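# Move the matching-letter box to the lone box's desk

## Task

One desk holds a group of five boxes and a second desk holds a single box; every box has a letter on its top face. Find the box in the group whose letter matches the single box's letter and set it down on the single box's desk, resting on the desk surface itself and not on top of any other object. All remaining boxes must stay on the desks they started on. The robot must not topple or finish tilted, or the task fails. The result only counts if it holds without the robot supporting anything at the end.

## Robot and tools

ROBOT. TidyBot++: a mobile base 0.54 m long, 0.50 m wide and 0.38 m tall on four driven casters, carrying a single seven-joint arm with a two-finger gripper. The shoulder sits 0.12 m ahead of the base centre at 0.68 m height. Segments: upper arm 0.42 m, forearm 0.31 m, hand 0.31 m to the hand point. Cameras: base_camera (pinhole, 644x364) and wrist_camera (fisheye, 644x476, looking along the hand). The arm begins folded, hand down, reaching at most 0.08 m past the base front, elbow up to 1.15 m high.

FRAMES. Base frame: origin on the floor below the base centre, x forward, y left, z up. hand_pose is reported in it and is the point between the finger pads; its z axis runs along the fingers, its y axis is the opening direction. The odometry frame is the base frame as it was when the scene began. Heading in base_odometry is positive to the left, range -3.142 to 3.142. base_tilt is in degrees, positive when leaning forward or right.

TOOLS.
execute_actions: {"actions": [...], "cameras": [...]}. actions holds zero or one action. An action may carry "base", "joints", or both, plus optional "speeds"; its motions start at once and may finish at different moments. base contains exactly one key, each a relative offset from where the base last measured itself: translate_m (metres, forward positive, -2 to 2), strafe_m (metres, left positive, -2 to 2), rotate_rad (radians, counter-clockwise from above positive, -6.3 to 6.3). joints is a dictionary of absolute targets by name, not offsets: joint_1_rad (any angle; positive turns the arm clockwise from above, opposite to rotate_rad), joint_2_rad shoulder (-2.249 to 2.249), joint_3_rad (any angle), joint_4_rad elbow (-2.579 to 2.579), joint_5_rad (any angle), joint_6_rad wrist (-2.099 to 2.099), joint_7_rad (any angle; hand down, positive is counter-clockwise from above, at 1.57 the fingers open left/right), gripper_pos 0 (open, about 85 mm gap) to 1 (closed, 96-120 N squeeze); gap is roughly 85 x (1 - gripper_pos) mm. Done tolerances: 0.039 rad for joints 1-4, 0.056 for 5-7, 0.03 for the gripper. Unbounded joints go the short way; for bigger turns send steps below half a revolution. speeds caps top speed for that action only: translate_m and strafe_m 0.05-0.5 m/s, rotate_rad 0.1-1.57 rad/s (maximum is default). A base move needing over 8.667 s, or any action over 15 s, is refused; an unknown key or out-of-range value refuses the call and nothing moves. Omitted joints or base may keep pressing toward earlier targets. cameras: list of "base_camera", "wrist_camera" or "all"; omitted/null means all, [] means none. An empty actions list just reports state and images.
wait: {"seconds": 0-10}; nothing new commanded, returns state and images.
zoom_image: {"camera", "region": [x0, y0, x1, y1]} in pixels of that camera's latest full image, top-left origin, at most 504x504.
finished_scene: {"scene": current scene number}; irreversible, reports success. Replying with no tool call ends everything.

ARM GEOMETRY. With joint_1_rad = 0, joint_3_rad = 3.14, joint_5_rad = 0 the arm stays in the vertical plane along base x. Tilt from vertical (forward positive): upper arm = j2, forearm = j2 - j4, hand = j2 - j4 - j6. Hand reach ahead of the shoulder = sum of length*sin(tilt); height above it = sum of length*cos(tilt). A downward hand can rise to about 0.94 m above the floor, only near the base. Joint speed up to 1.39 rad/s (1.22 for joints 5-7). Closed fingertips protrude about 20 mm beyond the hand point.

RESULTS. base_status and joint_status describe how the last accepted action ended: "done" (for the base only means wheels turned enough, even if slipping or blocked short); "off_target" (resting away from target, may still push); "contact_stop"/"time_out" (target dropped, holding position; base contact_stop means something pushed it after arrival). "joint command not followed" with "cause:" means a self-collision check withheld the arm targets (gripper still acts); withheld joints show "not_followed" and may be retried on later actions. on_its_own lists uncommanded motion. Gripper "done" at 1 means empty; "off_target" means holding something at the shown reading. motor_effort is percent of maximum, peak in brackets, noisy. "ARM HIT" means a hard hit against the base or the arm itself. Motor temperatures are listed per joint; MOTOR HOT appears from 60 °C and an OVER-TEMPERATURE FAULT at 75 °C makes the arm sag ("limit_stop_at_motor_heat"; resend targets). A torque fault (joints 1-4 limit 104.5 N m, warning 56.7; joints 5-7 limit 51.3, warning 29.4) freezes the arm and gripper for 10 s and skips the rest of the call, though the base continues.

ACCURACY. Friction leaves joints slightly short even when reported done; resending the same value does nothing. To correct, send last command + (desired - measured). The hand lands a cm or two off, more when extended; trust the cameras. A carried load makes the arm sag; never command a loaded joint to its own reading. Odometry drifts a few cm and degrees over many moves.

AVOID. Dropping, slamming or shoving boxes; knocking the other boxes off their desks; driving while the arm is snagged above about 0.8 m (tipping risk); pushing or pulling sideways with a raised hand; driving the arm into objects. A blocked base keeps pushing until it times out. Objects may occasionally be nudged by outside forces. Release the box fully and make sure it rests flat on the desk before finishing.

Each tool is called by a JSON object that holds its "op" and its "data".

## Session

{"op": "execute_actions", "data": {"actions": []}}

Scene clock: 0.00 s.
Motor temperatures (°C, as the motors report them): [36 36 32 37 40 45 39]
base_odometry: x=+0.000 y=+0.000 heading=+0.000 (m, m, rad; odometry frame)
base_tilt: forward=+0.0 right=-0.5 (deg)
base_status: not commanded
joint_positions: joint_1_rad=-0.033 joint_2_rad=-0.392 joint_3_rad=+3.124 joint_4_rad=-2.518 joint_5_rad=+0.037 joint_6_rad=-0.894 joint_7_rad=+1.527 gripper_pos=+0.000
joint_status: not commanded
motor_effort: joint_1_rad=+0 joint_2_rad=-2 joint_3_rad=+1 joint_4_rad=+14 joint_5_rad=+1 joint_6_rad=+2 joint_7_rad=+0 (%)
hand_pose: x=+0.2635 y=-0.0011 z=+0.5962 quat_wxyz=(+0.016, +0.998, +0.014, +0.062) (m; base frame)
pictures: base_camera, wrist_camera
Images, in order (width x height): base_camera 644x364, wrist_camera 644x476.

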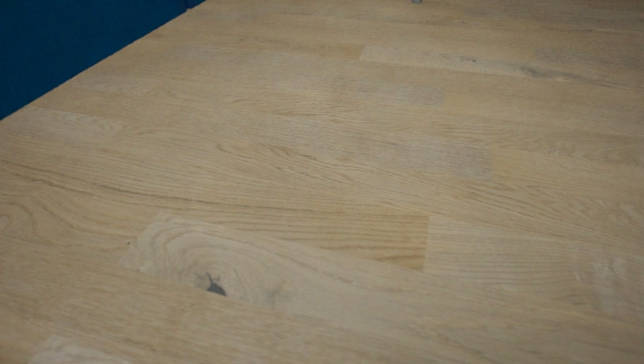

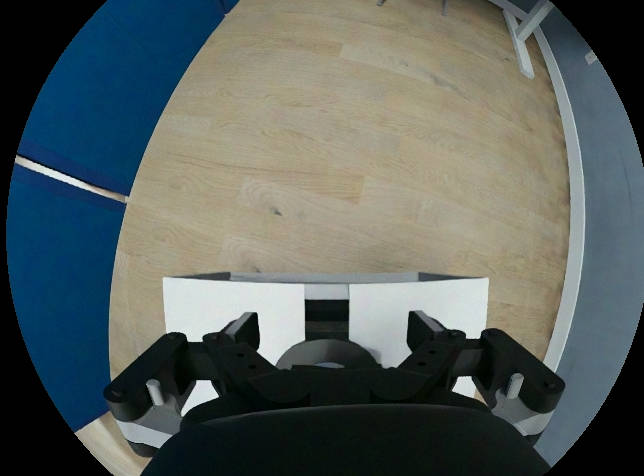

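{"op": "execute_actions", "data": {"actions": [{"joints":{"joint_2_rad":-0.4,"joint_4_rad":-1.0,"joint_6_rad":-1.4}}]}}

Scene clock: 2.80 s.
Motor temperatures (°C, as the motors report them): [36 36 32 37 40 45 39]
base_odometry: x=+0.000 y=+0.000 heading=+0.000 (m, m, rad; odometry frame)
base_tilt: forward=+0.0 right=-0.5 (deg)
base_status: not commanded
joint_positions: joint_1_rad=-0.033 joint_2_rad=-0.393 joint_3_rad=+3.124 joint_4_rad=-1.017 joint_5_rad=+0.037 joint_6_rad=-1.377 joint_7_rad=+1.527 gripper_pos=+0.000
joint_status: all done
motor_effort: joint_1_rad=+0(0) joint_2_rad=-1(7) joint_3_rad=+1(0) joint_4_rad=+14(19) joint_5_rad=+1(0) joint_6_rad=+9(9) joint_7_rad=+0(0) (%)
hand_pose: x=+0.4243 y=+0.0085 z=+1.1960 quat_wxyz=(-0.005, +0.842, -0.003, +0.540) (m; base frame)
pictures: base_camera, wrist_camera
Images, in order (width x height): base_camera 644x364, wrist_camera 644x476.

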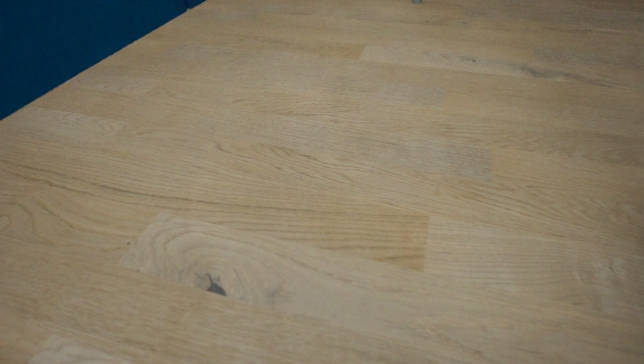

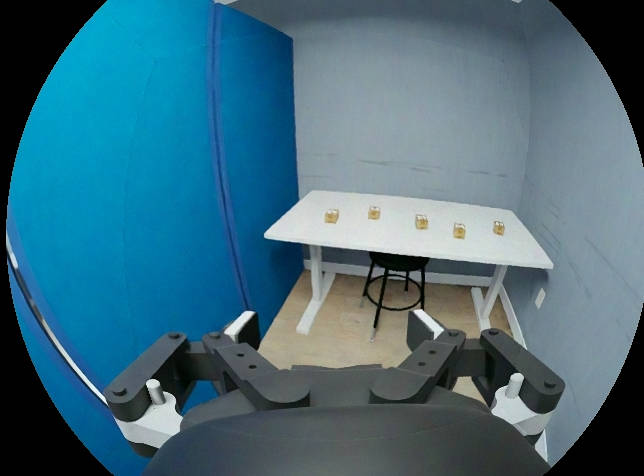

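{"op": "zoom_image", "data": {"camera": "wrist_camera", "region": [310,180,520,260]}}

{"op": "execute_actions", "data": {"actions": [{"base":{"rotate_rad":2.6}}]}}

Region (310, 180, 520, 260) of wrist_camera's 644x476 image, scaled by 2.400; it fills the top 192 rows of this view, and the rest is white.

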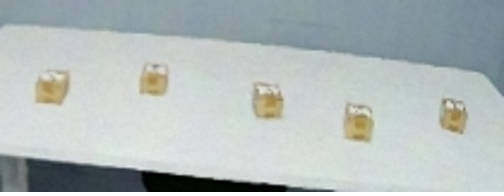

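Scene clock: 5.80 s.
Motor temperatures (°C, as the motors report them): [36 36 32 37 40 45 39]
base_odometry: x=+0.000 y=+0.000 heading=+2.599 (m, m, rad; odometry frame)
base_tilt: forward=+0.0 right=-0.5 (deg)
base_status: done
joint_positions: joint_1_rad=-0.033 joint_2_rad=-0.393 joint_3_rad=+3.124 joint_4_rad=-1.017 joint_5_rad=+0.037 joint_6_rad=-1.377 joint_7_rad=+1.527 gripper_pos=+0.000
joint_status: not commanded
motor_effort: joint_1_rad=+0(1) joint_2_rad=-1(3) joint_3_rad=+0(2) joint_4_rad=+14(16) joint_5_rad=+0(2) joint_6_rad=+9(9) joint_7_rad=+0(0) (%)
hand_pose: x=+0.4242 y=+0.0085 z=+1.1958 quat_wxyz=(-0.005, +0.842, -0.003, +0.540) (m; base frame)
pictures: base_camera, wrist_camera
Images, in order (width x height): base_camera 644x364, wrist_camera 644x476.

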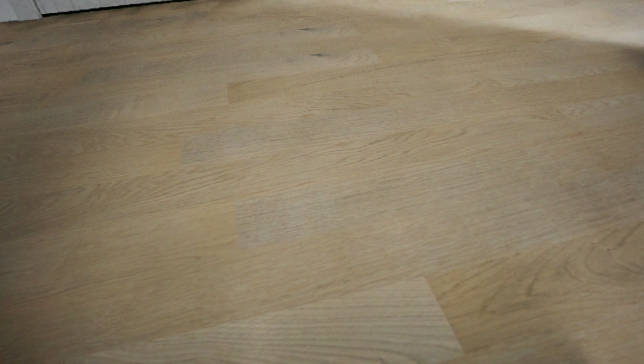

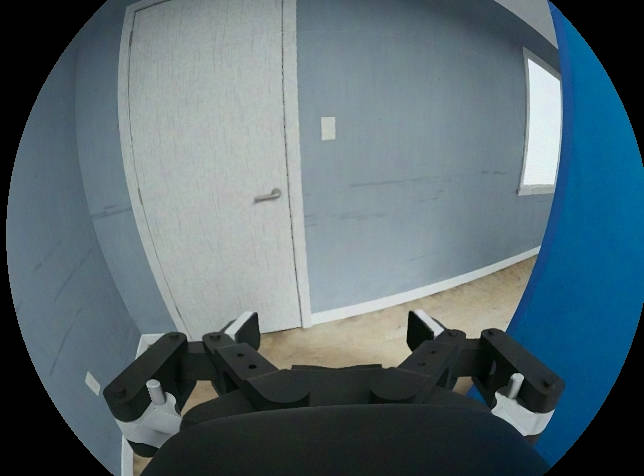

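{"op": "execute_actions", "data": {"actions": [{"base":{"translate_m":1.15},"joints":{"joint_1_rad":1.3}}]}}

{"op": "execute_actions", "data": {"actions": [{"base":{"rotate_rad":-1.3},"joints":{"joint_1_rad":0.5}}]}}

Scene clock: 9.53 s.
Motor temperatures (°C, as the motors report them): [36 36 32 37 40 45 39]
base_odometry: x=-0.986 y=+0.593 heading=+2.600 (m, m, rad; odometry frame)
base_tilt: forward=+0.0 right=-0.5 (deg)
base_status: done
joint_positions: joint_1_rad=+1.284 joint_2_rad=-0.402 joint_3_rad=+3.124 joint_4_rad=-1.015 joint_5_rad=+0.037 joint_6_rad=-1.379 joint_7_rad=+1.527 gripper_pos=+0.000
joint_status: all done
motor_effort: joint_1_rad=+0(1) joint_2_rad=-1(3) joint_3_rad=+1(3) joint_4_rad=+14(15) joint_5_rad=+0(1) joint_6_rad=+9(9) joint_7_rad=+0(0) (%)
hand_pose: x=+0.2022 y=-0.2884 z=+1.1986 quat_wxyz=(+0.329, +0.662, -0.516, +0.433) (m; base frame)
pictures: base_camera, wrist_camera
Images, in order (width x height): base_camera 644x364, wrist_camera 644x476.

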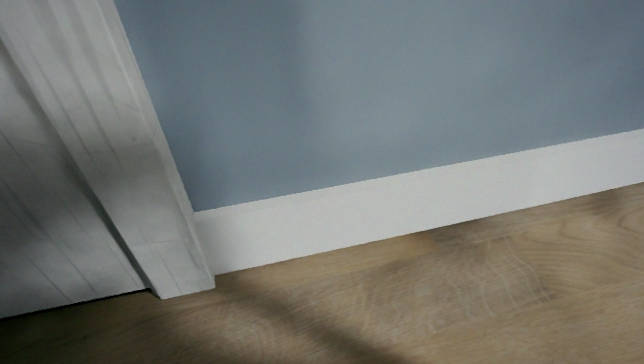

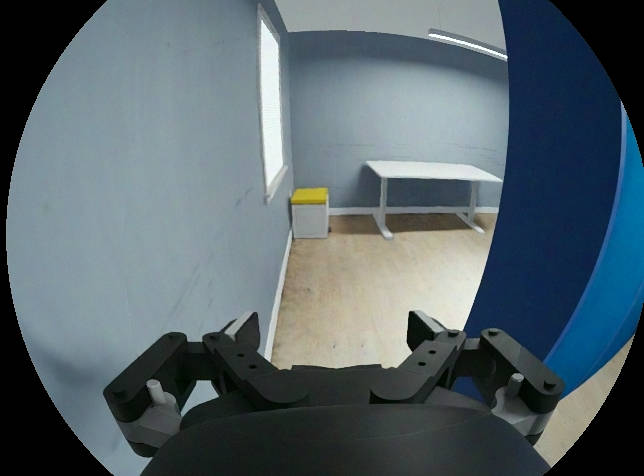

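Scene clock: 11.63 s.
Motor temperatures (°C, as the motors report them): [36 36 32 37 40 45 39]
base_odometry: x=-0.986 y=+0.593 heading=+1.301 (m, m, rad; odometry frame)
base_tilt: forward=+0.0 right=-0.5 (deg)
base_status: done
joint_positions: joint_1_rad=+0.517 joint_2_rad=-0.400 joint_3_rad=+3.124 joint_4_rad=-1.015 joint_5_rad=+0.037 joint_6_rad=-1.379 joint_7_rad=+1.527 gripper_pos=+0.000
joint_status: all done
motor_effort: joint_1_rad=+0(1) joint_2_rad=-1(1) joint_3_rad=+1(2) joint_4_rad=+13(15) joint_5_rad=+0(0) joint_6_rad=+9(9) joint_7_rad=+0(0) (%)
hand_pose: x=+0.3798 y=-0.1502 z=+1.1981 quat_wxyz=(+0.142, +0.807, -0.231, +0.524) (m; base frame)
pictures: base_camera, wrist_camera
Images, in order (width x height): base_camera 644x364, wrist_camera 644x476.

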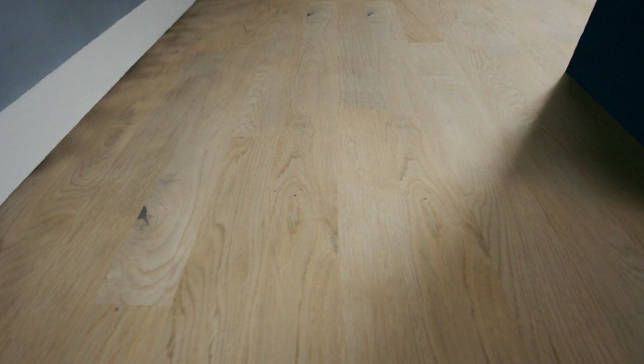

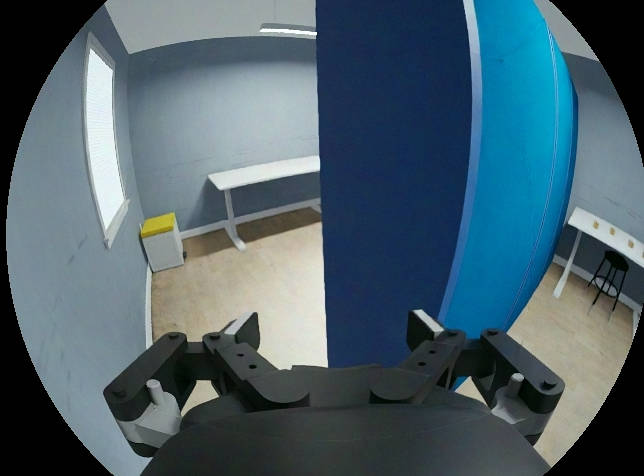

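{"op": "execute_actions", "data": {"actions": [{"base":{"translate_m":1.6},"joints":{"joint_1_rad":1.2}}]}}

Scene clock: 16.17 s.
Motor temperatures (°C, as the motors report them): [36 36 32 37 40 45 39]
base_odometry: x=-0.557 y=+2.134 heading=+1.300 (m, m, rad; odometry frame)
base_tilt: forward=+0.0 right=-0.5 (deg)
base_status: done
joint_positions: joint_1_rad=+1.184 joint_2_rad=-0.403 joint_3_rad=+3.124 joint_4_rad=-1.015 joint_5_rad=+0.037 joint_6_rad=-1.380 joint_7_rad=+1.527 gripper_pos=+0.000
joint_status: all done
motor_effort: joint_1_rad=+0(1) joint_2_rad=-1(4) joint_3_rad=+1(2) joint_4_rad=+13(15) joint_5_rad=+0(1) joint_6_rad=+9(9) joint_7_rad=+0(0) (%)
hand_pose: x=+0.2302 y=-0.2779 z=+1.1991 quat_wxyz=(+0.307, +0.687, -0.482, +0.449) (m; base frame)
pictures: base_camera, wrist_camera
Images, in order (width x height): base_camera 644x364, wrist_camera 644x476.

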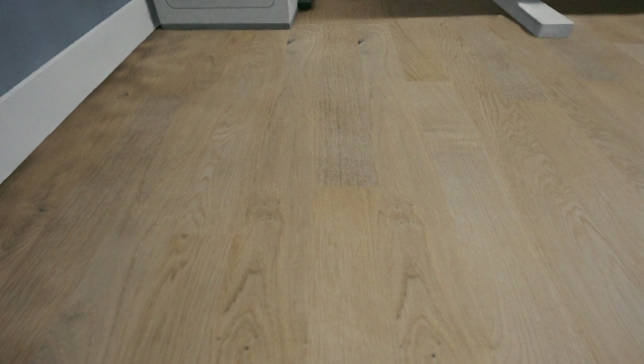

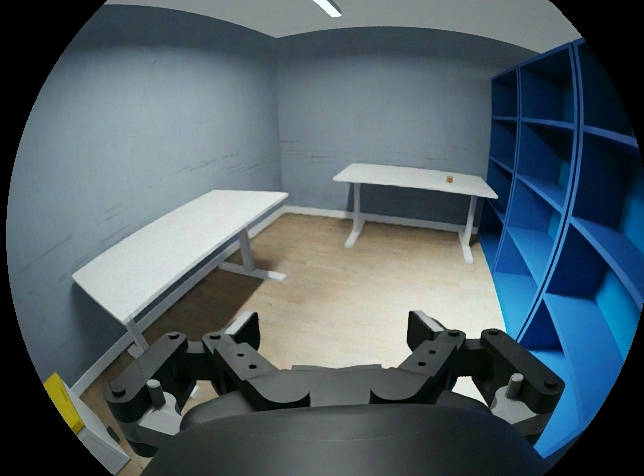

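{"op": "execute_actions", "data": {"actions": [{"base":{"strafe_m":-1.75},"joints":{"joint_1_rad":1.7,"joint_2_rad":0.1,"joint_4_rad":-0.6}}]}}

{"op": "zoom_image", "data": {"camera": "wrist_camera", "region": [240,170,420,300]}}

Scene clock: 21.20 s.
Motor temperatures (°C, as the motors report them): [36 36 32 37 40 45 39]
base_odometry: x=+1.129 y=+1.667 heading=+1.300 (m, m, rad; odometry frame)
base_tilt: forward=+0.0 right=-0.5 (deg)
base_status: done
joint_positions: joint_1_rad=+1.687 joint_2_rad=+0.105 joint_3_rad=+3.124 joint_4_rad=-0.619 joint_5_rad=+0.037 joint_6_rad=-1.381 joint_7_rad=+1.527 gripper_pos=+0.000
joint_status: all done
motor_effort: joint_1_rad=-1(1) joint_2_rad=-20(25) joint_3_rad=+0(2) joint_4_rad=+16(16) joint_5_rad=+0(1) joint_6_rad=+8(9) joint_7_rad=+0(0) (%)
hand_pose: x=+0.0568 y=-0.5161 z=+1.1778 quat_wxyz=(+0.372, +0.564, -0.660, +0.329) (m; base frame)
pictures: base_camera, wrist_camera
Images, in order (width x height): base_camera 644x364, wrist_camera 644x476.

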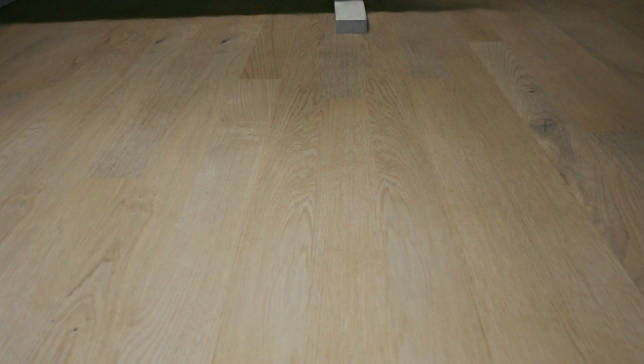

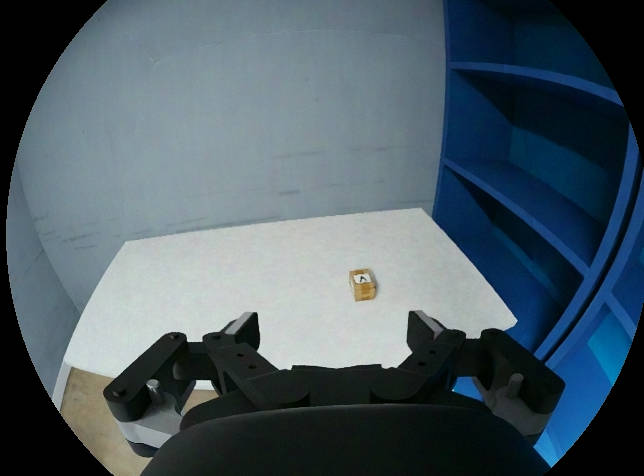

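Region (240, 170, 420, 300) of wrist_camera's 644x476 image, scaled by 2.800.

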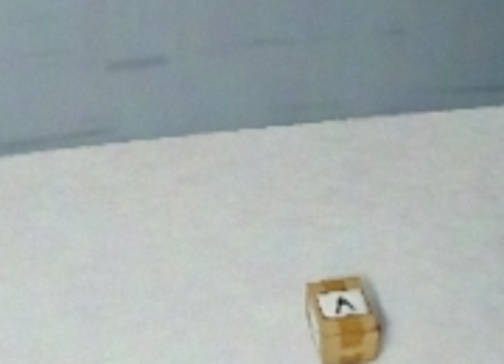

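{"op": "zoom_image", "data": {"camera": "wrist_camera", "region": [340,262,385,305]}}

{"op": "execute_actions", "data": {"actions": [{"base":{"strafe_m":1.7},"joints":{"joint_1_rad":1.57,"joint_2_rad":-0.4,"joint_4_rad":-1.0}}]}}

{"op": "execute_actions", "data": {"actions": [{"base":{"translate_m":-2}}]}}

{"op": "execute_actions", "data": {"actions": [{"base":{"strafe_m":-1.85},"joints":{"joint_2_rad":0.1,"joint_4_rad":-0.7,"joint_6_rad":-1.7}}]}}

{"op": "zoom_image", "data": {"camera": "wrist_camera", "region": [150,120,530,320]}}

Region (340, 262, 385, 305) of wrist_camera's 644x476 image, scaled by 11.200; it fills the top 482 rows of this view, and the rest is white.

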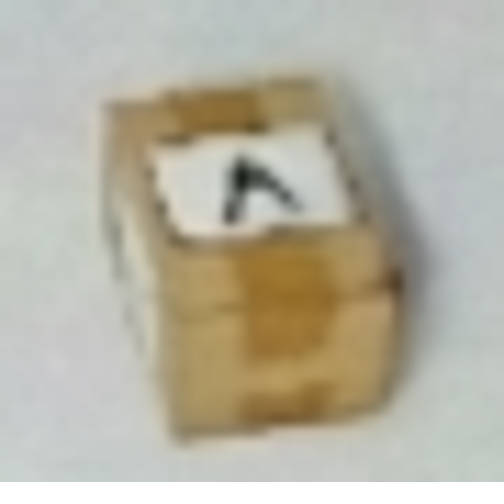

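Scene clock: 26.37 s.
Motor temperatures (°C, as the motors report them): [36 36 32 37 40 45 39]
base_odometry: x=-0.510 y=+2.119 heading=+1.301 (m, m, rad; odometry frame)
base_tilt: forward=+0.0 right=-0.5 (deg)
base_status: done
joint_positions: joint_1_rad=+1.588 joint_2_rad=-0.403 joint_3_rad=+3.124 joint_4_rad=-0.981 joint_5_rad=+0.037 joint_6_rad=-1.382 joint_7_rad=+1.527 gripper_pos=+0.000
joint_status: all done
motor_effort: joint_1_rad=-1(2) joint_2_rad=+0(26) joint_3_rad=+0(3) joint_4_rad=+14(16) joint_5_rad=+0(1) joint_6_rad=+9(9) joint_7_rad=+0(0) (%)
hand_pose: x=+0.1124 y=-0.2945 z=+1.2142 quat_wxyz=(+0.400, +0.570, -0.604, +0.388) (m; base frame)
pictures: base_camera, wrist_camera
Images, in order (width x height): base_camera 644x364, wrist_camera 644x476.

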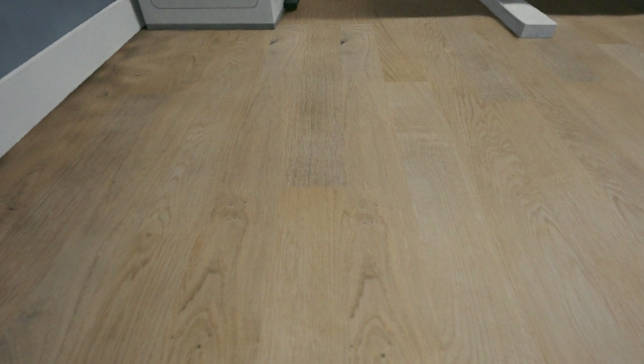

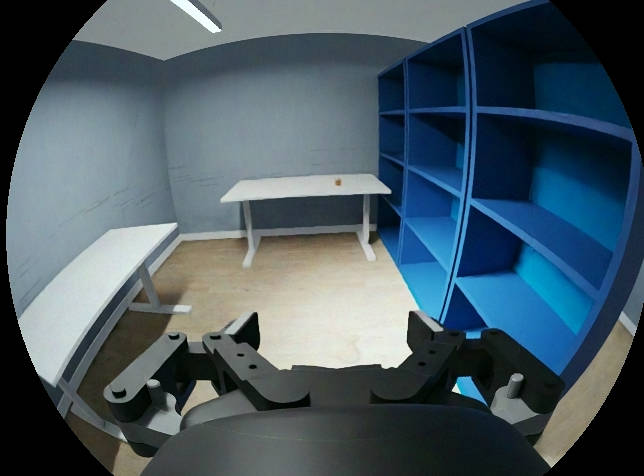

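Scene clock: 31.73 s.
Motor temperatures (°C, as the motors report them): [36 36 32 37 40 45 39]
base_odometry: x=-1.043 y=+0.191 heading=+1.301 (m, m, rad; odometry frame)
base_tilt: forward=+0.0 right=-0.5 (deg)
base_status: done
joint_positions: joint_1_rad=+1.586 joint_2_rad=-0.403 joint_3_rad=+3.124 joint_4_rad=-0.981 joint_5_rad=+0.037 joint_6_rad=-1.382 joint_7_rad=+1.527 gripper_pos=+0.000
joint_status: not commanded
motor_effort: joint_1_rad=+0(1) joint_2_rad=+0(2) joint_3_rad=+1(4) joint_4_rad=+14(14) joint_5_rad=+0(2) joint_6_rad=+9(9) joint_7_rad=+0(1) (%)
hand_pose: x=+0.1129 y=-0.2946 z=+1.2140 quat_wxyz=(+0.399, +0.571, -0.603, +0.389) (m; base frame)
pictures: base_camera, wrist_camera
Images, in order (width x height): base_camera 644x364, wrist_camera 644x476.

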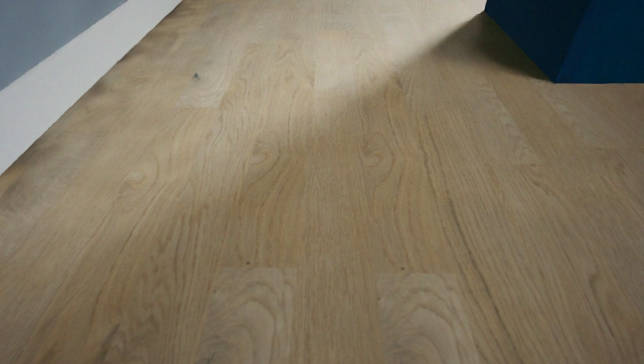

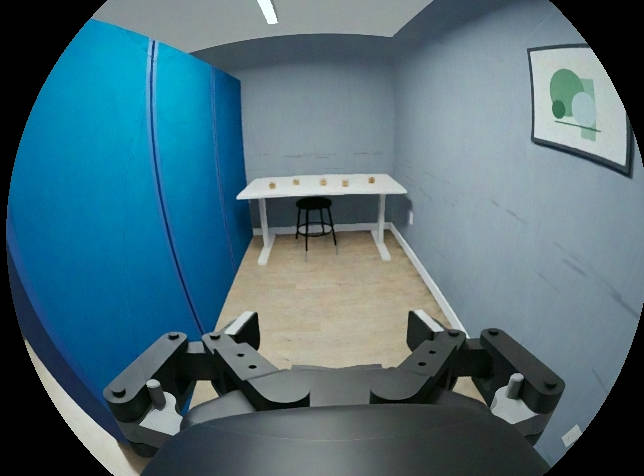

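Scene clock: 36.93 s.
Motor temperatures (°C, as the motors report them): [36 36 32 37 40 45 39]
base_odometry: x=+0.740 y=-0.303 heading=+1.301 (m, m, rad; odometry frame)
base_tilt: forward=+0.0 right=-0.5 (deg)
base_status: done
joint_positions: joint_1_rad=+1.586 joint_2_rad=+0.105 joint_3_rad=+3.124 joint_4_rad=-0.719 joint_5_rad=+0.037 joint_6_rad=-1.678 joint_7_rad=+1.527 gripper_pos=+0.000
joint_status: all done
motor_effort: joint_1_rad=+0(0) joint_2_rad=-20(23) joint_3_rad=+0(1) joint_4_rad=+15(16) joint_5_rad=+0(1) joint_6_rad=+6(9) joint_7_rad=+0(0) (%)
hand_pose: x=+0.1092 y=-0.4601 z=+1.0645 quat_wxyz=(+0.229, +0.651, -0.690, +0.217) (m; base frame)
pictures: base_camera, wrist_camera
Images, in order (width x height): base_camera 644x364, wrist_camera 644x476.

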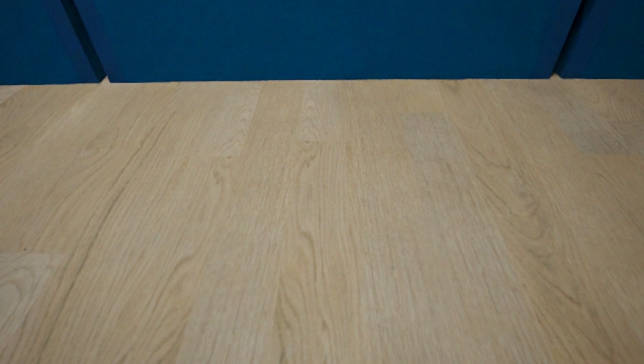

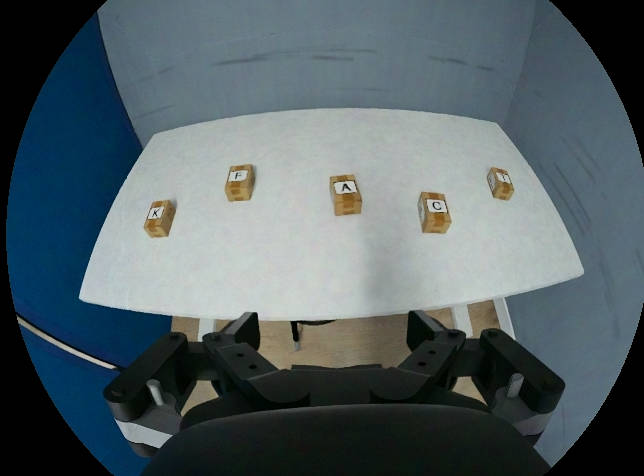

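Region (150, 120, 530, 320) of wrist_camera's 644x476 image, scaled by 1.326; it fills the top 265 rows of this view, and the rest is white.

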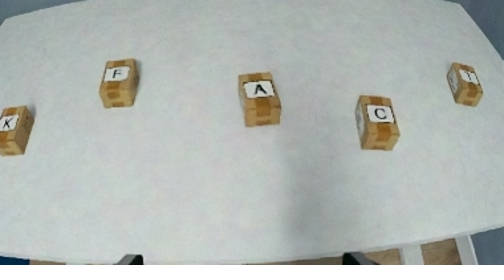

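{"op": "execute_actions", "data": {"actions": [{"base":{"strafe_m":-0.25},"joints":{"joint_1_rad":1.65,"joint_2_rad":0.28,"joint_4_rad":-1.087,"joint_6_rad":-1.23}}], "cameras": ["wrist_camera"]}}

Scene clock: 39.00 s.
Motor temperatures (°C, as the motors report them): [36 36 32 37 40 45 39]
base_odometry: x=+0.981 y=-0.370 heading=+1.301 (m, m, rad; odometry frame)
base_tilt: forward=+0.0 right=-0.5 (deg)
base_status: done
joint_positions: joint_1_rad=+1.633 joint_2_rad=+0.283 joint_3_rad=+3.124 joint_4_rad=-1.080 joint_5_rad=+0.037 joint_6_rad=-1.249 joint_7_rad=+1.527 gripper_pos=+0.000
joint_status: all done
motor_effort: joint_1_rad=+0(2) joint_2_rad=-29(38) joint_3_rad=+0(1) joint_4_rad=+17(20) joint_5_rad=+0(0) joint_6_rad=+5(6) joint_7_rad=+1(0) (%)
hand_pose: x=+0.0820 y=-0.5810 z=+0.8824 quat_wxyz=(+0.197, +0.652, -0.712, +0.174) (m; base frame)
pictures: wrist_camera
Images, in order (width x height): wrist_camera 644x476.

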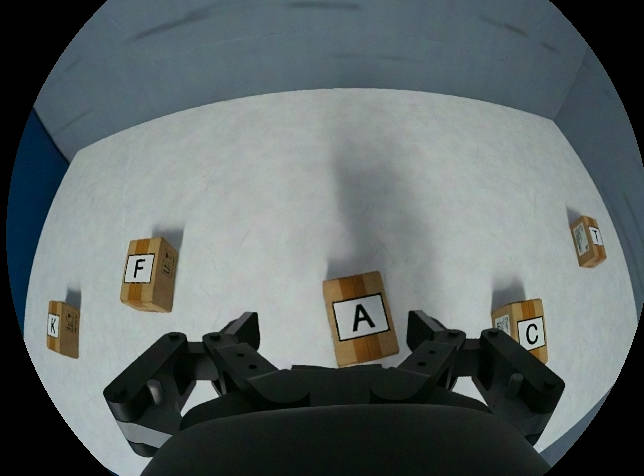

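{"op": "execute_actions", "data": {"actions": [{"base":{"translate_m":-0.065},"joints":{"joint_1_rad":1.555,"joint_7_rad":1.72}}], "cameras": ["wrist_camera"]}}

{"op": "execute_actions", "data": {"actions": [{"joints":{"joint_2_rad":0.33,"joint_4_rad":-1.22,"joint_6_rad":-1.03}}], "cameras": ["wrist_camera"]}}

Scene clock: 40.30 s.
Motor temperatures (°C, as the motors report them): [36 36 32 37 40 45 39]
base_odometry: x=+0.964 y=-0.432 heading=+1.301 (m, m, rad; odometry frame)
base_tilt: forward=+0.0 right=-0.5 (deg)
base_status: done
joint_positions: joint_1_rad=+1.567 joint_2_rad=+0.283 joint_3_rad=+3.124 joint_4_rad=-1.080 joint_5_rad=+0.037 joint_6_rad=-1.249 joint_7_rad=+1.704 gripper_pos=+0.000
joint_status: all done
motor_effort: joint_1_rad=+0(4) joint_2_rad=-29(32) joint_3_rad=+0(3) joint_4_rad=+18(20) joint_5_rad=+0(1) joint_6_rad=+5(6) joint_7_rad=+0(0) (%)
hand_pose: x=+0.1205 y=-0.5823 z=+0.8824 quat_wxyz=(+0.206, +0.733, -0.628, +0.162) (m; base frame)
pictures: wrist_camera
Images, in order (width x height): wrist_camera 644x476.

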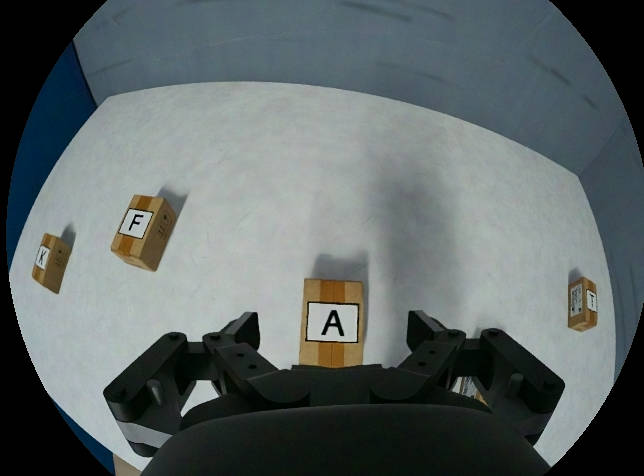

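Scene clock: 41.40 s.
Motor temperatures (°C, as the motors report them): [36 36 32 37 40 45 39]
base_odometry: x=+0.964 y=-0.432 heading=+1.301 (m, m, rad; odometry frame)
base_tilt: forward=+0.0 right=-0.5 (deg)
base_status: not commanded
joint_positions: joint_1_rad=+1.567 joint_2_rad=+0.332 joint_3_rad=+3.124 joint_4_rad=-1.206 joint_5_rad=+0.037 joint_6_rad=-1.051 joint_7_rad=+1.704 gripper_pos=+0.000
joint_status: all done
motor_effort: joint_1_rad=-1(0) joint_2_rad=-32(33) joint_3_rad=+0(0) joint_4_rad=+19(21) joint_5_rad=+0(1) joint_6_rad=+5(6) joint_7_rad=+0(0) (%)
hand_pose: x=+0.1221 y=-0.6147 z=+0.8253 quat_wxyz=(+0.214, +0.733, -0.623, +0.170) (m; base frame)
pictures: wrist_camera
Images, in order (width x height): wrist_camera 644x476.

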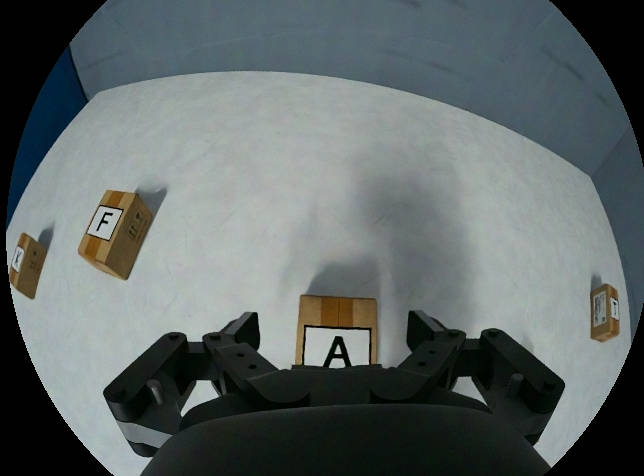

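{"op": "execute_actions", "data": {"actions": [{"joints":{"joint_4_rad":-1.43,"joint_6_rad":-0.83}}], "cameras": ["wrist_camera"]}}

{"op": "execute_actions", "data": {"actions": [{"joints":{"gripper_pos":1}}], "cameras": ["wrist_camera"]}}

{"op": "execute_actions", "data": {"actions": [{"joints":{"joint_2_rad":0}}], "cameras": ["wrist_camera"]}}

Scene clock: 42.77 s.
Motor temperatures (°C, as the motors report them): [36 36 32 37 40 45 39]
base_odometry: x=+0.964 y=-0.432 heading=+1.301 (m, m, rad; odometry frame)
base_tilt: forward=+0.0 right=-0.5 (deg)
base_status: not commanded
joint_positions: joint_1_rad=+1.567 joint_2_rad=+0.332 joint_3_rad=+3.124 joint_4_rad=-1.414 joint_5_rad=+0.037 joint_6_rad=-0.852 joint_7_rad=+1.704 gripper_pos=+0.000
joint_status: all done
motor_effort: joint_1_rad=+0(1) joint_2_rad=-31(33) joint_3_rad=+0(0) joint_4_rad=+18(20) joint_5_rad=+0(0) joint_6_rad=+5(6) joint_7_rad=+0(0) (%)
hand_pose: x=+0.1237 y=-0.6074 z=+0.7583 quat_wxyz=(+0.209, +0.736, -0.621, +0.168) (m; base frame)
pictures: wrist_camera
Images, in order (width x height): wrist_camera 644x476.

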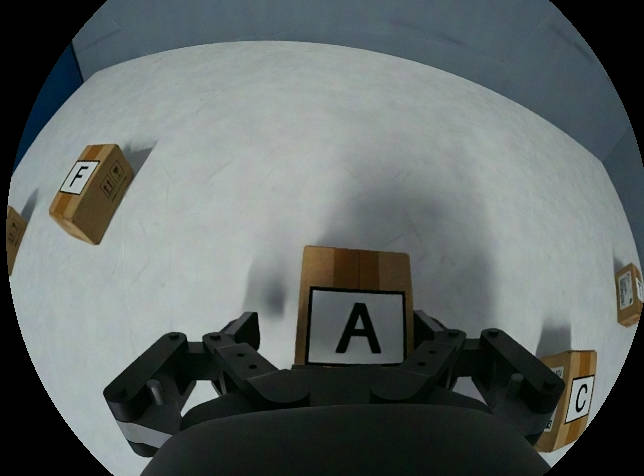

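Scene clock: 43.87 s.
Motor temperatures (°C, as the motors report them): [36 36 32 37 40 45 39]
base_odometry: x=+0.964 y=-0.432 heading=+1.301 (m, m, rad; odometry frame)
base_tilt: forward=+0.0 right=-0.5 (deg)
base_status: not commanded
joint_positions: joint_1_rad=+1.567 joint_2_rad=+0.329 joint_3_rad=+3.124 joint_4_rad=-1.416 joint_5_rad=+0.037 joint_6_rad=-0.849 joint_7_rad=+1.704 gripper_pos=+0.343
joint_status: gripper_pos off_target (ended at +0.343, target +1.000)
motor_effort: joint_1_rad=+0(1) joint_2_rad=-31(32) joint_3_rad=+0(1) joint_4_rad=+17(20) joint_5_rad=+0(1) joint_6_rad=+5(6) joint_7_rad=+0(0) (%)
hand_pose: x=+0.1237 y=-0.6073 z=+0.7598 quat_wxyz=(+0.211, +0.736, -0.621, +0.169) (m; base frame)
pictures: wrist_camera
Images, in order (width x height): wrist_camera 644x476.

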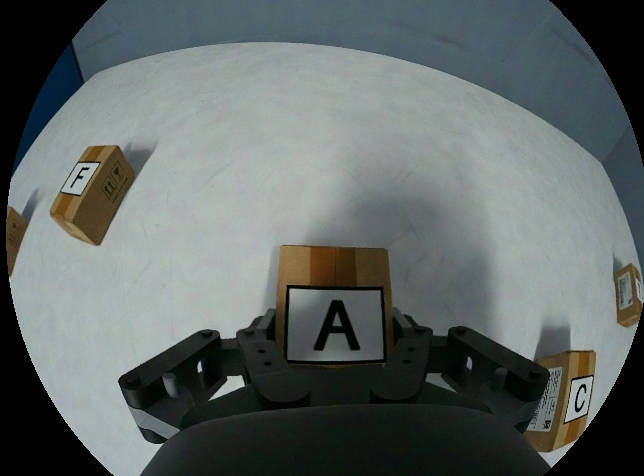

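Scene clock: 45.53 s.
Motor temperatures (°C, as the motors report them): [36 36 32 37 40 45 39]
base_odometry: x=+0.964 y=-0.432 heading=+1.301 (m, m, rad; odometry frame)
base_tilt: forward=+0.0 right=-0.5 (deg)
base_status: not commanded
joint_positions: joint_1_rad=+1.567 joint_2_rad=+0.001 joint_3_rad=+3.124 joint_4_rad=-1.421 joint_5_rad=+0.037 joint_6_rad=-0.849 joint_7_rad=+1.704 gripper_pos=+0.343
joint_status: all done
motor_effort: joint_1_rad=+0(1) joint_2_rad=-22(35) joint_3_rad=+0(0) joint_4_rad=+21(20) joint_5_rad=+0(0) joint_6_rad=+8(8) joint_7_rad=+0(0) (%)
hand_pose: x=+0.1235 y=-0.5489 z=+0.9487 quat_wxyz=(+0.326, +0.692, -0.586, +0.268) (m; base frame)
pictures: wrist_camera
Images, in order (width x height): wrist_camera 644x476.

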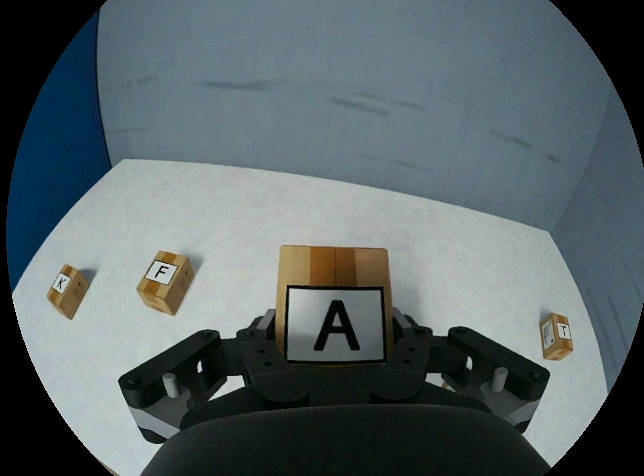

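{"op": "execute_actions", "data": {"actions": [{"base":{"strafe_m":2},"joints":{"joint_2_rad":-0.5,"joint_1_rad":0}}], "cameras": []}}

{"op": "execute_actions", "data": {"actions": [{"base":{"strafe_m":0.1}}]}}

{"op": "execute_actions", "data": {"actions": [{"base":{"translate_m":2}}], "cameras": []}}

{"op": "execute_actions", "data": {"actions": [{"base":{"strafe_m":-2},"joints":{"joint_2_rad":0.15,"joint_1_rad":1.4}}]}}

{"op": "execute_actions", "data": {"actions": [{"joints":{"joint_2_rad":0.31}}], "cameras": ["wrist_camera"]}}

Scene clock: 51.07 s.
Motor temperatures (°C, as the motors report them): [36 36 32 37 40 45 39]
base_odometry: x=-0.964 y=+0.101 heading=+1.301 (m, m, rad; odometry frame)
base_tilt: forward=+0.0 right=-0.5 (deg)
base_status: done
joint_positions: joint_1_rad=+0.014 joint_2_rad=-0.489 joint_3_rad=+3.124 joint_4_rad=-1.421 joint_5_rad=+0.037 joint_6_rad=-0.849 joint_7_rad=+1.704 gripper_pos=+0.343
joint_status: all done
motor_effort: joint_1_rad=+0(2) joint_2_rad=-2(26) joint_3_rad=+1(3) joint_4_rad=+19(21) joint_5_rad=+1(1) joint_6_rad=+10(10) joint_7_rad=+0(0) (%)
hand_pose: x=+0.4778 y=-0.0029 z=+1.1758 quat_wxyz=(+0.063, +0.775, +0.055, +0.626) (m; base frame)
pictures: none
No camera images: the call's "cameras" was empty. Leave "cameras" out to get every camera's image.

Scene clock: 52.23 s.
Motor temperatures (°C, as the motors report them): [36 36 32 37 40 45 39]
base_odometry: x=-1.060 y=+0.127 heading=+1.301 (m, m, rad; odometry frame)
base_tilt: forward=+0.0 right=-0.5 (deg)
base_status: done
joint_positions: joint_1_rad=+0.014 joint_2_rad=-0.489 joint_3_rad=+3.124 joint_4_rad=-1.421 joint_5_rad=+0.037 joint_6_rad=-0.849 joint_7_rad=+1.704 gripper_pos=+0.343
joint_status: not commanded
motor_effort: joint_1_rad=+0(1) joint_2_rad=-2(4) joint_3_rad=+1(4) joint_4_rad=+18(19) joint_5_rad=+0(1) joint_6_rad=+10(10) joint_7_rad=+0(1) (%)
hand_pose: x=+0.4777 y=-0.0026 z=+1.1758 quat_wxyz=(+0.063, +0.775, +0.056, +0.626) (m; base frame)
pictures: base_camera, wrist_camera
Images, in order (width x height): base_camera 644x364, wrist_camera 644x476.

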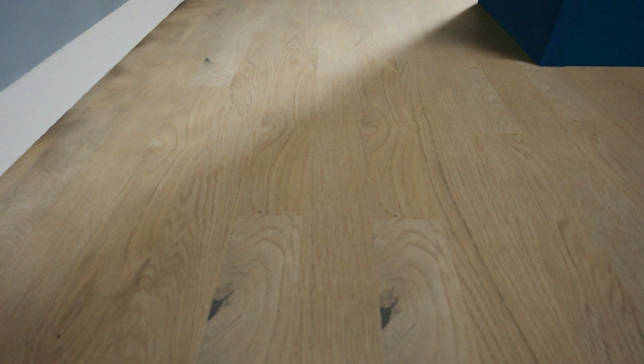

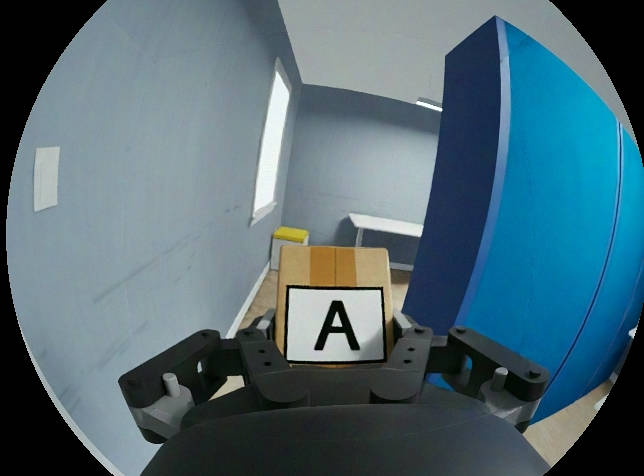

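Scene clock: 57.53 s.
Motor temperatures (°C, as the motors report them): [36 36 32 37 40 45 39]
base_odometry: x=-0.529 y=+2.055 heading=+1.301 (m, m, rad; odometry frame)
base_tilt: forward=+0.0 right=-0.5 (deg)
base_status: done
joint_positions: joint_1_rad=+0.014 joint_2_rad=-0.494 joint_3_rad=+3.124 joint_4_rad=-1.422 joint_5_rad=+0.037 joint_6_rad=-0.849 joint_7_rad=+1.704 gripper_pos=+0.343
joint_status: not commanded
motor_effort: joint_1_rad=+0(1) joint_2_rad=-3(5) joint_3_rad=+1(2) joint_4_rad=+19(19) joint_5_rad=+0(1) joint_6_rad=+10(11) joint_7_rad=+0(0) (%)
hand_pose: x=+0.4755 y=-0.0025 z=+1.1772 quat_wxyz=(+0.063, +0.774, +0.056, +0.628) (m; base frame)
pictures: none
No camera images: the call's "cameras" was empty. Leave "cameras" out to get every camera's image.

Scene clock: 62.87 s.
Motor temperatures (°C, as the motors report them): [36 36 32 37 40 45 39]
base_odometry: x=+1.400 y=+1.523 heading=+1.301 (m, m, rad; odometry frame)
base_tilt: forward=+0.0 right=-0.5 (deg)
base_status: done
joint_positions: joint_1_rad=+1.389 joint_2_rad=+0.154 joint_3_rad=+3.124 joint_4_rad=-1.422 joint_5_rad=+0.037 joint_6_rad=-0.848 joint_7_rad=+1.704 gripper_pos=+0.343
joint_status: all done
motor_effort: joint_1_rad=+0(2) joint_2_rad=-26(30) joint_3_rad=+0(4) joint_4_rad=+19(21) joint_5_rad=+1(0) joint_6_rad=+7(10) joint_7_rad=+0(1) (%)
hand_pose: x=+0.2267 y=-0.5735 z=+0.8613 quat_wxyz=(+0.251, +0.766, -0.539, +0.245) (m; base frame)
pictures: base_camera, wrist_camera
Images, in order (width x height): base_camera 644x364, wrist_camera 644x476.

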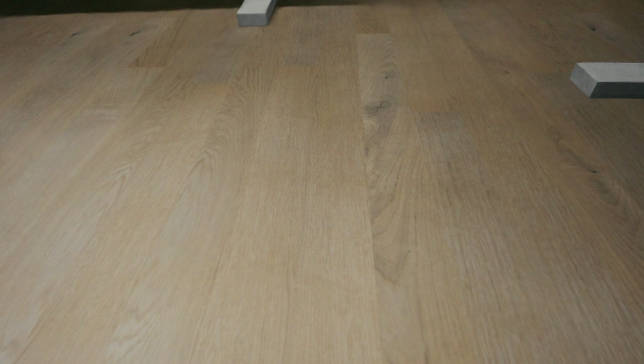

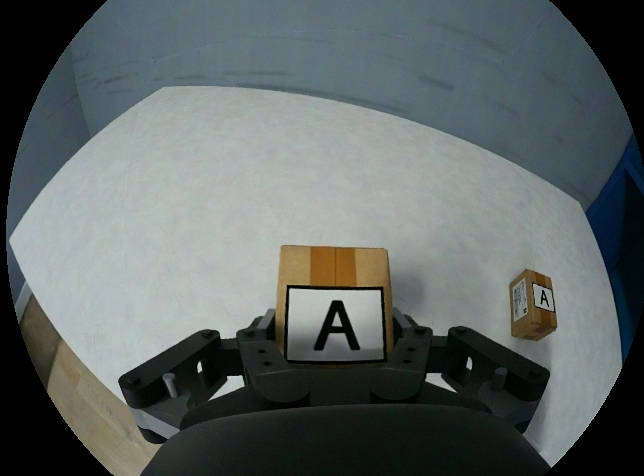

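Scene clock: 64.13 s.
Motor temperatures (°C, as the motors report them): [36 36 32 37 40 45 39]
base_odometry: x=+1.400 y=+1.523 heading=+1.301 (m, m, rad; odometry frame)
base_tilt: forward=+0.0 right=-0.5 (deg)
base_status: not commanded
joint_positions: joint_1_rad=+1.389 joint_2_rad=+0.317 joint_3_rad=+3.124 joint_4_rad=-1.424 joint_5_rad=+0.037 joint_6_rad=-0.846 joint_7_rad=+1.704 gripper_pos=+0.343
joint_status: all done
motor_effort: joint_1_rad=+0(0) joint_2_rad=-31(36) joint_3_rad=+0(1) joint_4_rad=+19(21) joint_5_rad=+0(0) joint_6_rad=+6(7) joint_7_rad=+1(0) (%)
hand_pose: x=+0.2306 y=-0.5944 z=+0.7642 quat_wxyz=(+0.198, +0.787, -0.553, +0.190) (m; base frame)
pictures: wrist_camera
Images, in order (width x height): wrist_camera 644x476.

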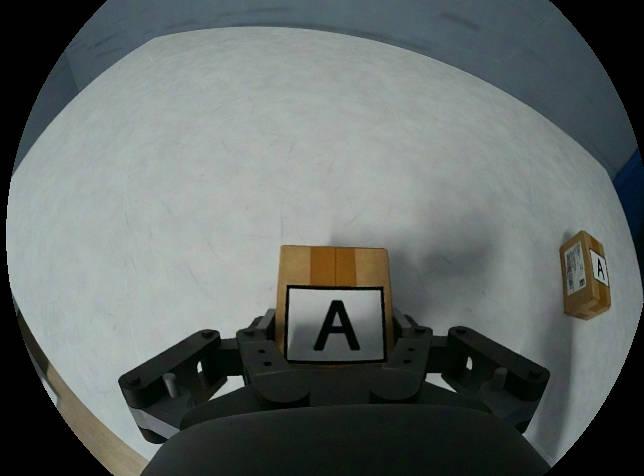

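{"op": "execute_actions", "data": {"actions": [{"joints":{"gripper_pos":0}}], "cameras": []}}

{"op": "execute_actions", "data": {"actions": [{"joints":{"joint_2_rad":0.1}}], "cameras": ["wrist_camera"]}}

{"op": "finished_scene", "data": {"scene": 1}}

Scene clock: 65.37 s.
Motor temperatures (°C, as the motors report them): [36 36 32 37 40 45 39]
base_odometry: x=+1.400 y=+1.523 heading=+1.301 (m, m, rad; odometry frame)
base_tilt: forward=+0.0 right=-0.5 (deg)
base_status: not commanded
joint_positions: joint_1_rad=+1.389 joint_2_rad=+0.317 joint_3_rad=+3.124 joint_4_rad=-1.424 joint_5_rad=+0.037 joint_6_rad=-0.846 joint_7_rad=+1.704 gripper_pos=+0.000
joint_status: all done
motor_effort: joint_1_rad=-1(0) joint_2_rad=-31(32) joint_3_rad=+0(0) joint_4_rad=+19(19) joint_5_rad=+0(0) joint_6_rad=+6(6) joint_7_rad=+0(0) (%)
hand_pose: x=+0.2306 y=-0.5944 z=+0.7643 quat_wxyz=(+0.198, +0.787, -0.553, +0.190) (m; base frame)
pictures: none
No camera images: the call's "cameras" was empty. Leave "cameras" out to get every camera's image.

Scene clock: 66.83 s.
Motor temperatures (°C, as the motors report them): [36 36 32 37 40 45 39]
base_odometry: x=+1.400 y=+1.523 heading=+1.301 (m, m, rad; odometry frame)
base_tilt: forward=+0.0 right=-0.5 (deg)
base_status: not commanded
joint_positions: joint_1_rad=+1.389 joint_2_rad=+0.096 joint_3_rad=+3.124 joint_4_rad=-1.424 joint_5_rad=+0.037 joint_6_rad=-0.846 joint_7_rad=+1.704 gripper_pos=+0.000
joint_status: all done
motor_effort: joint_1_rad=-1(0) joint_2_rad=-24(33) joint_3_rad=+0(0) joint_4_rad=+19(20) joint_5_rad=+0(0) joint_6_rad=+7(7) joint_7_rad=+0(0) (%)
hand_pose: x=+0.2247 y=-0.5622 z=+0.8946 quat_wxyz=(+0.271, +0.757, -0.533, +0.265) (m; base frame)
pictures: wrist_camera
Images, in order (width x height): wrist_camera 644x476.

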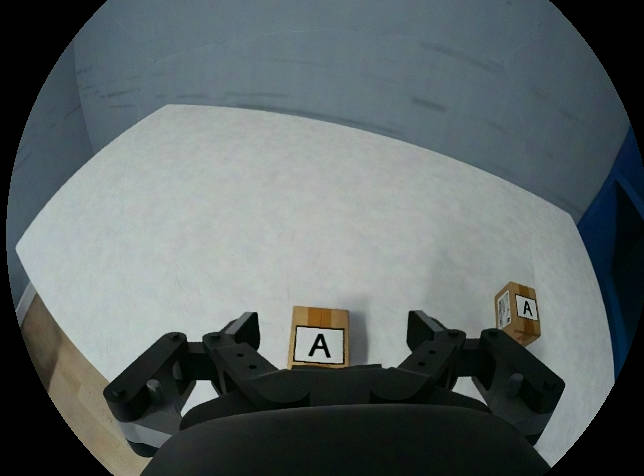

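The scene is finished: the task was done.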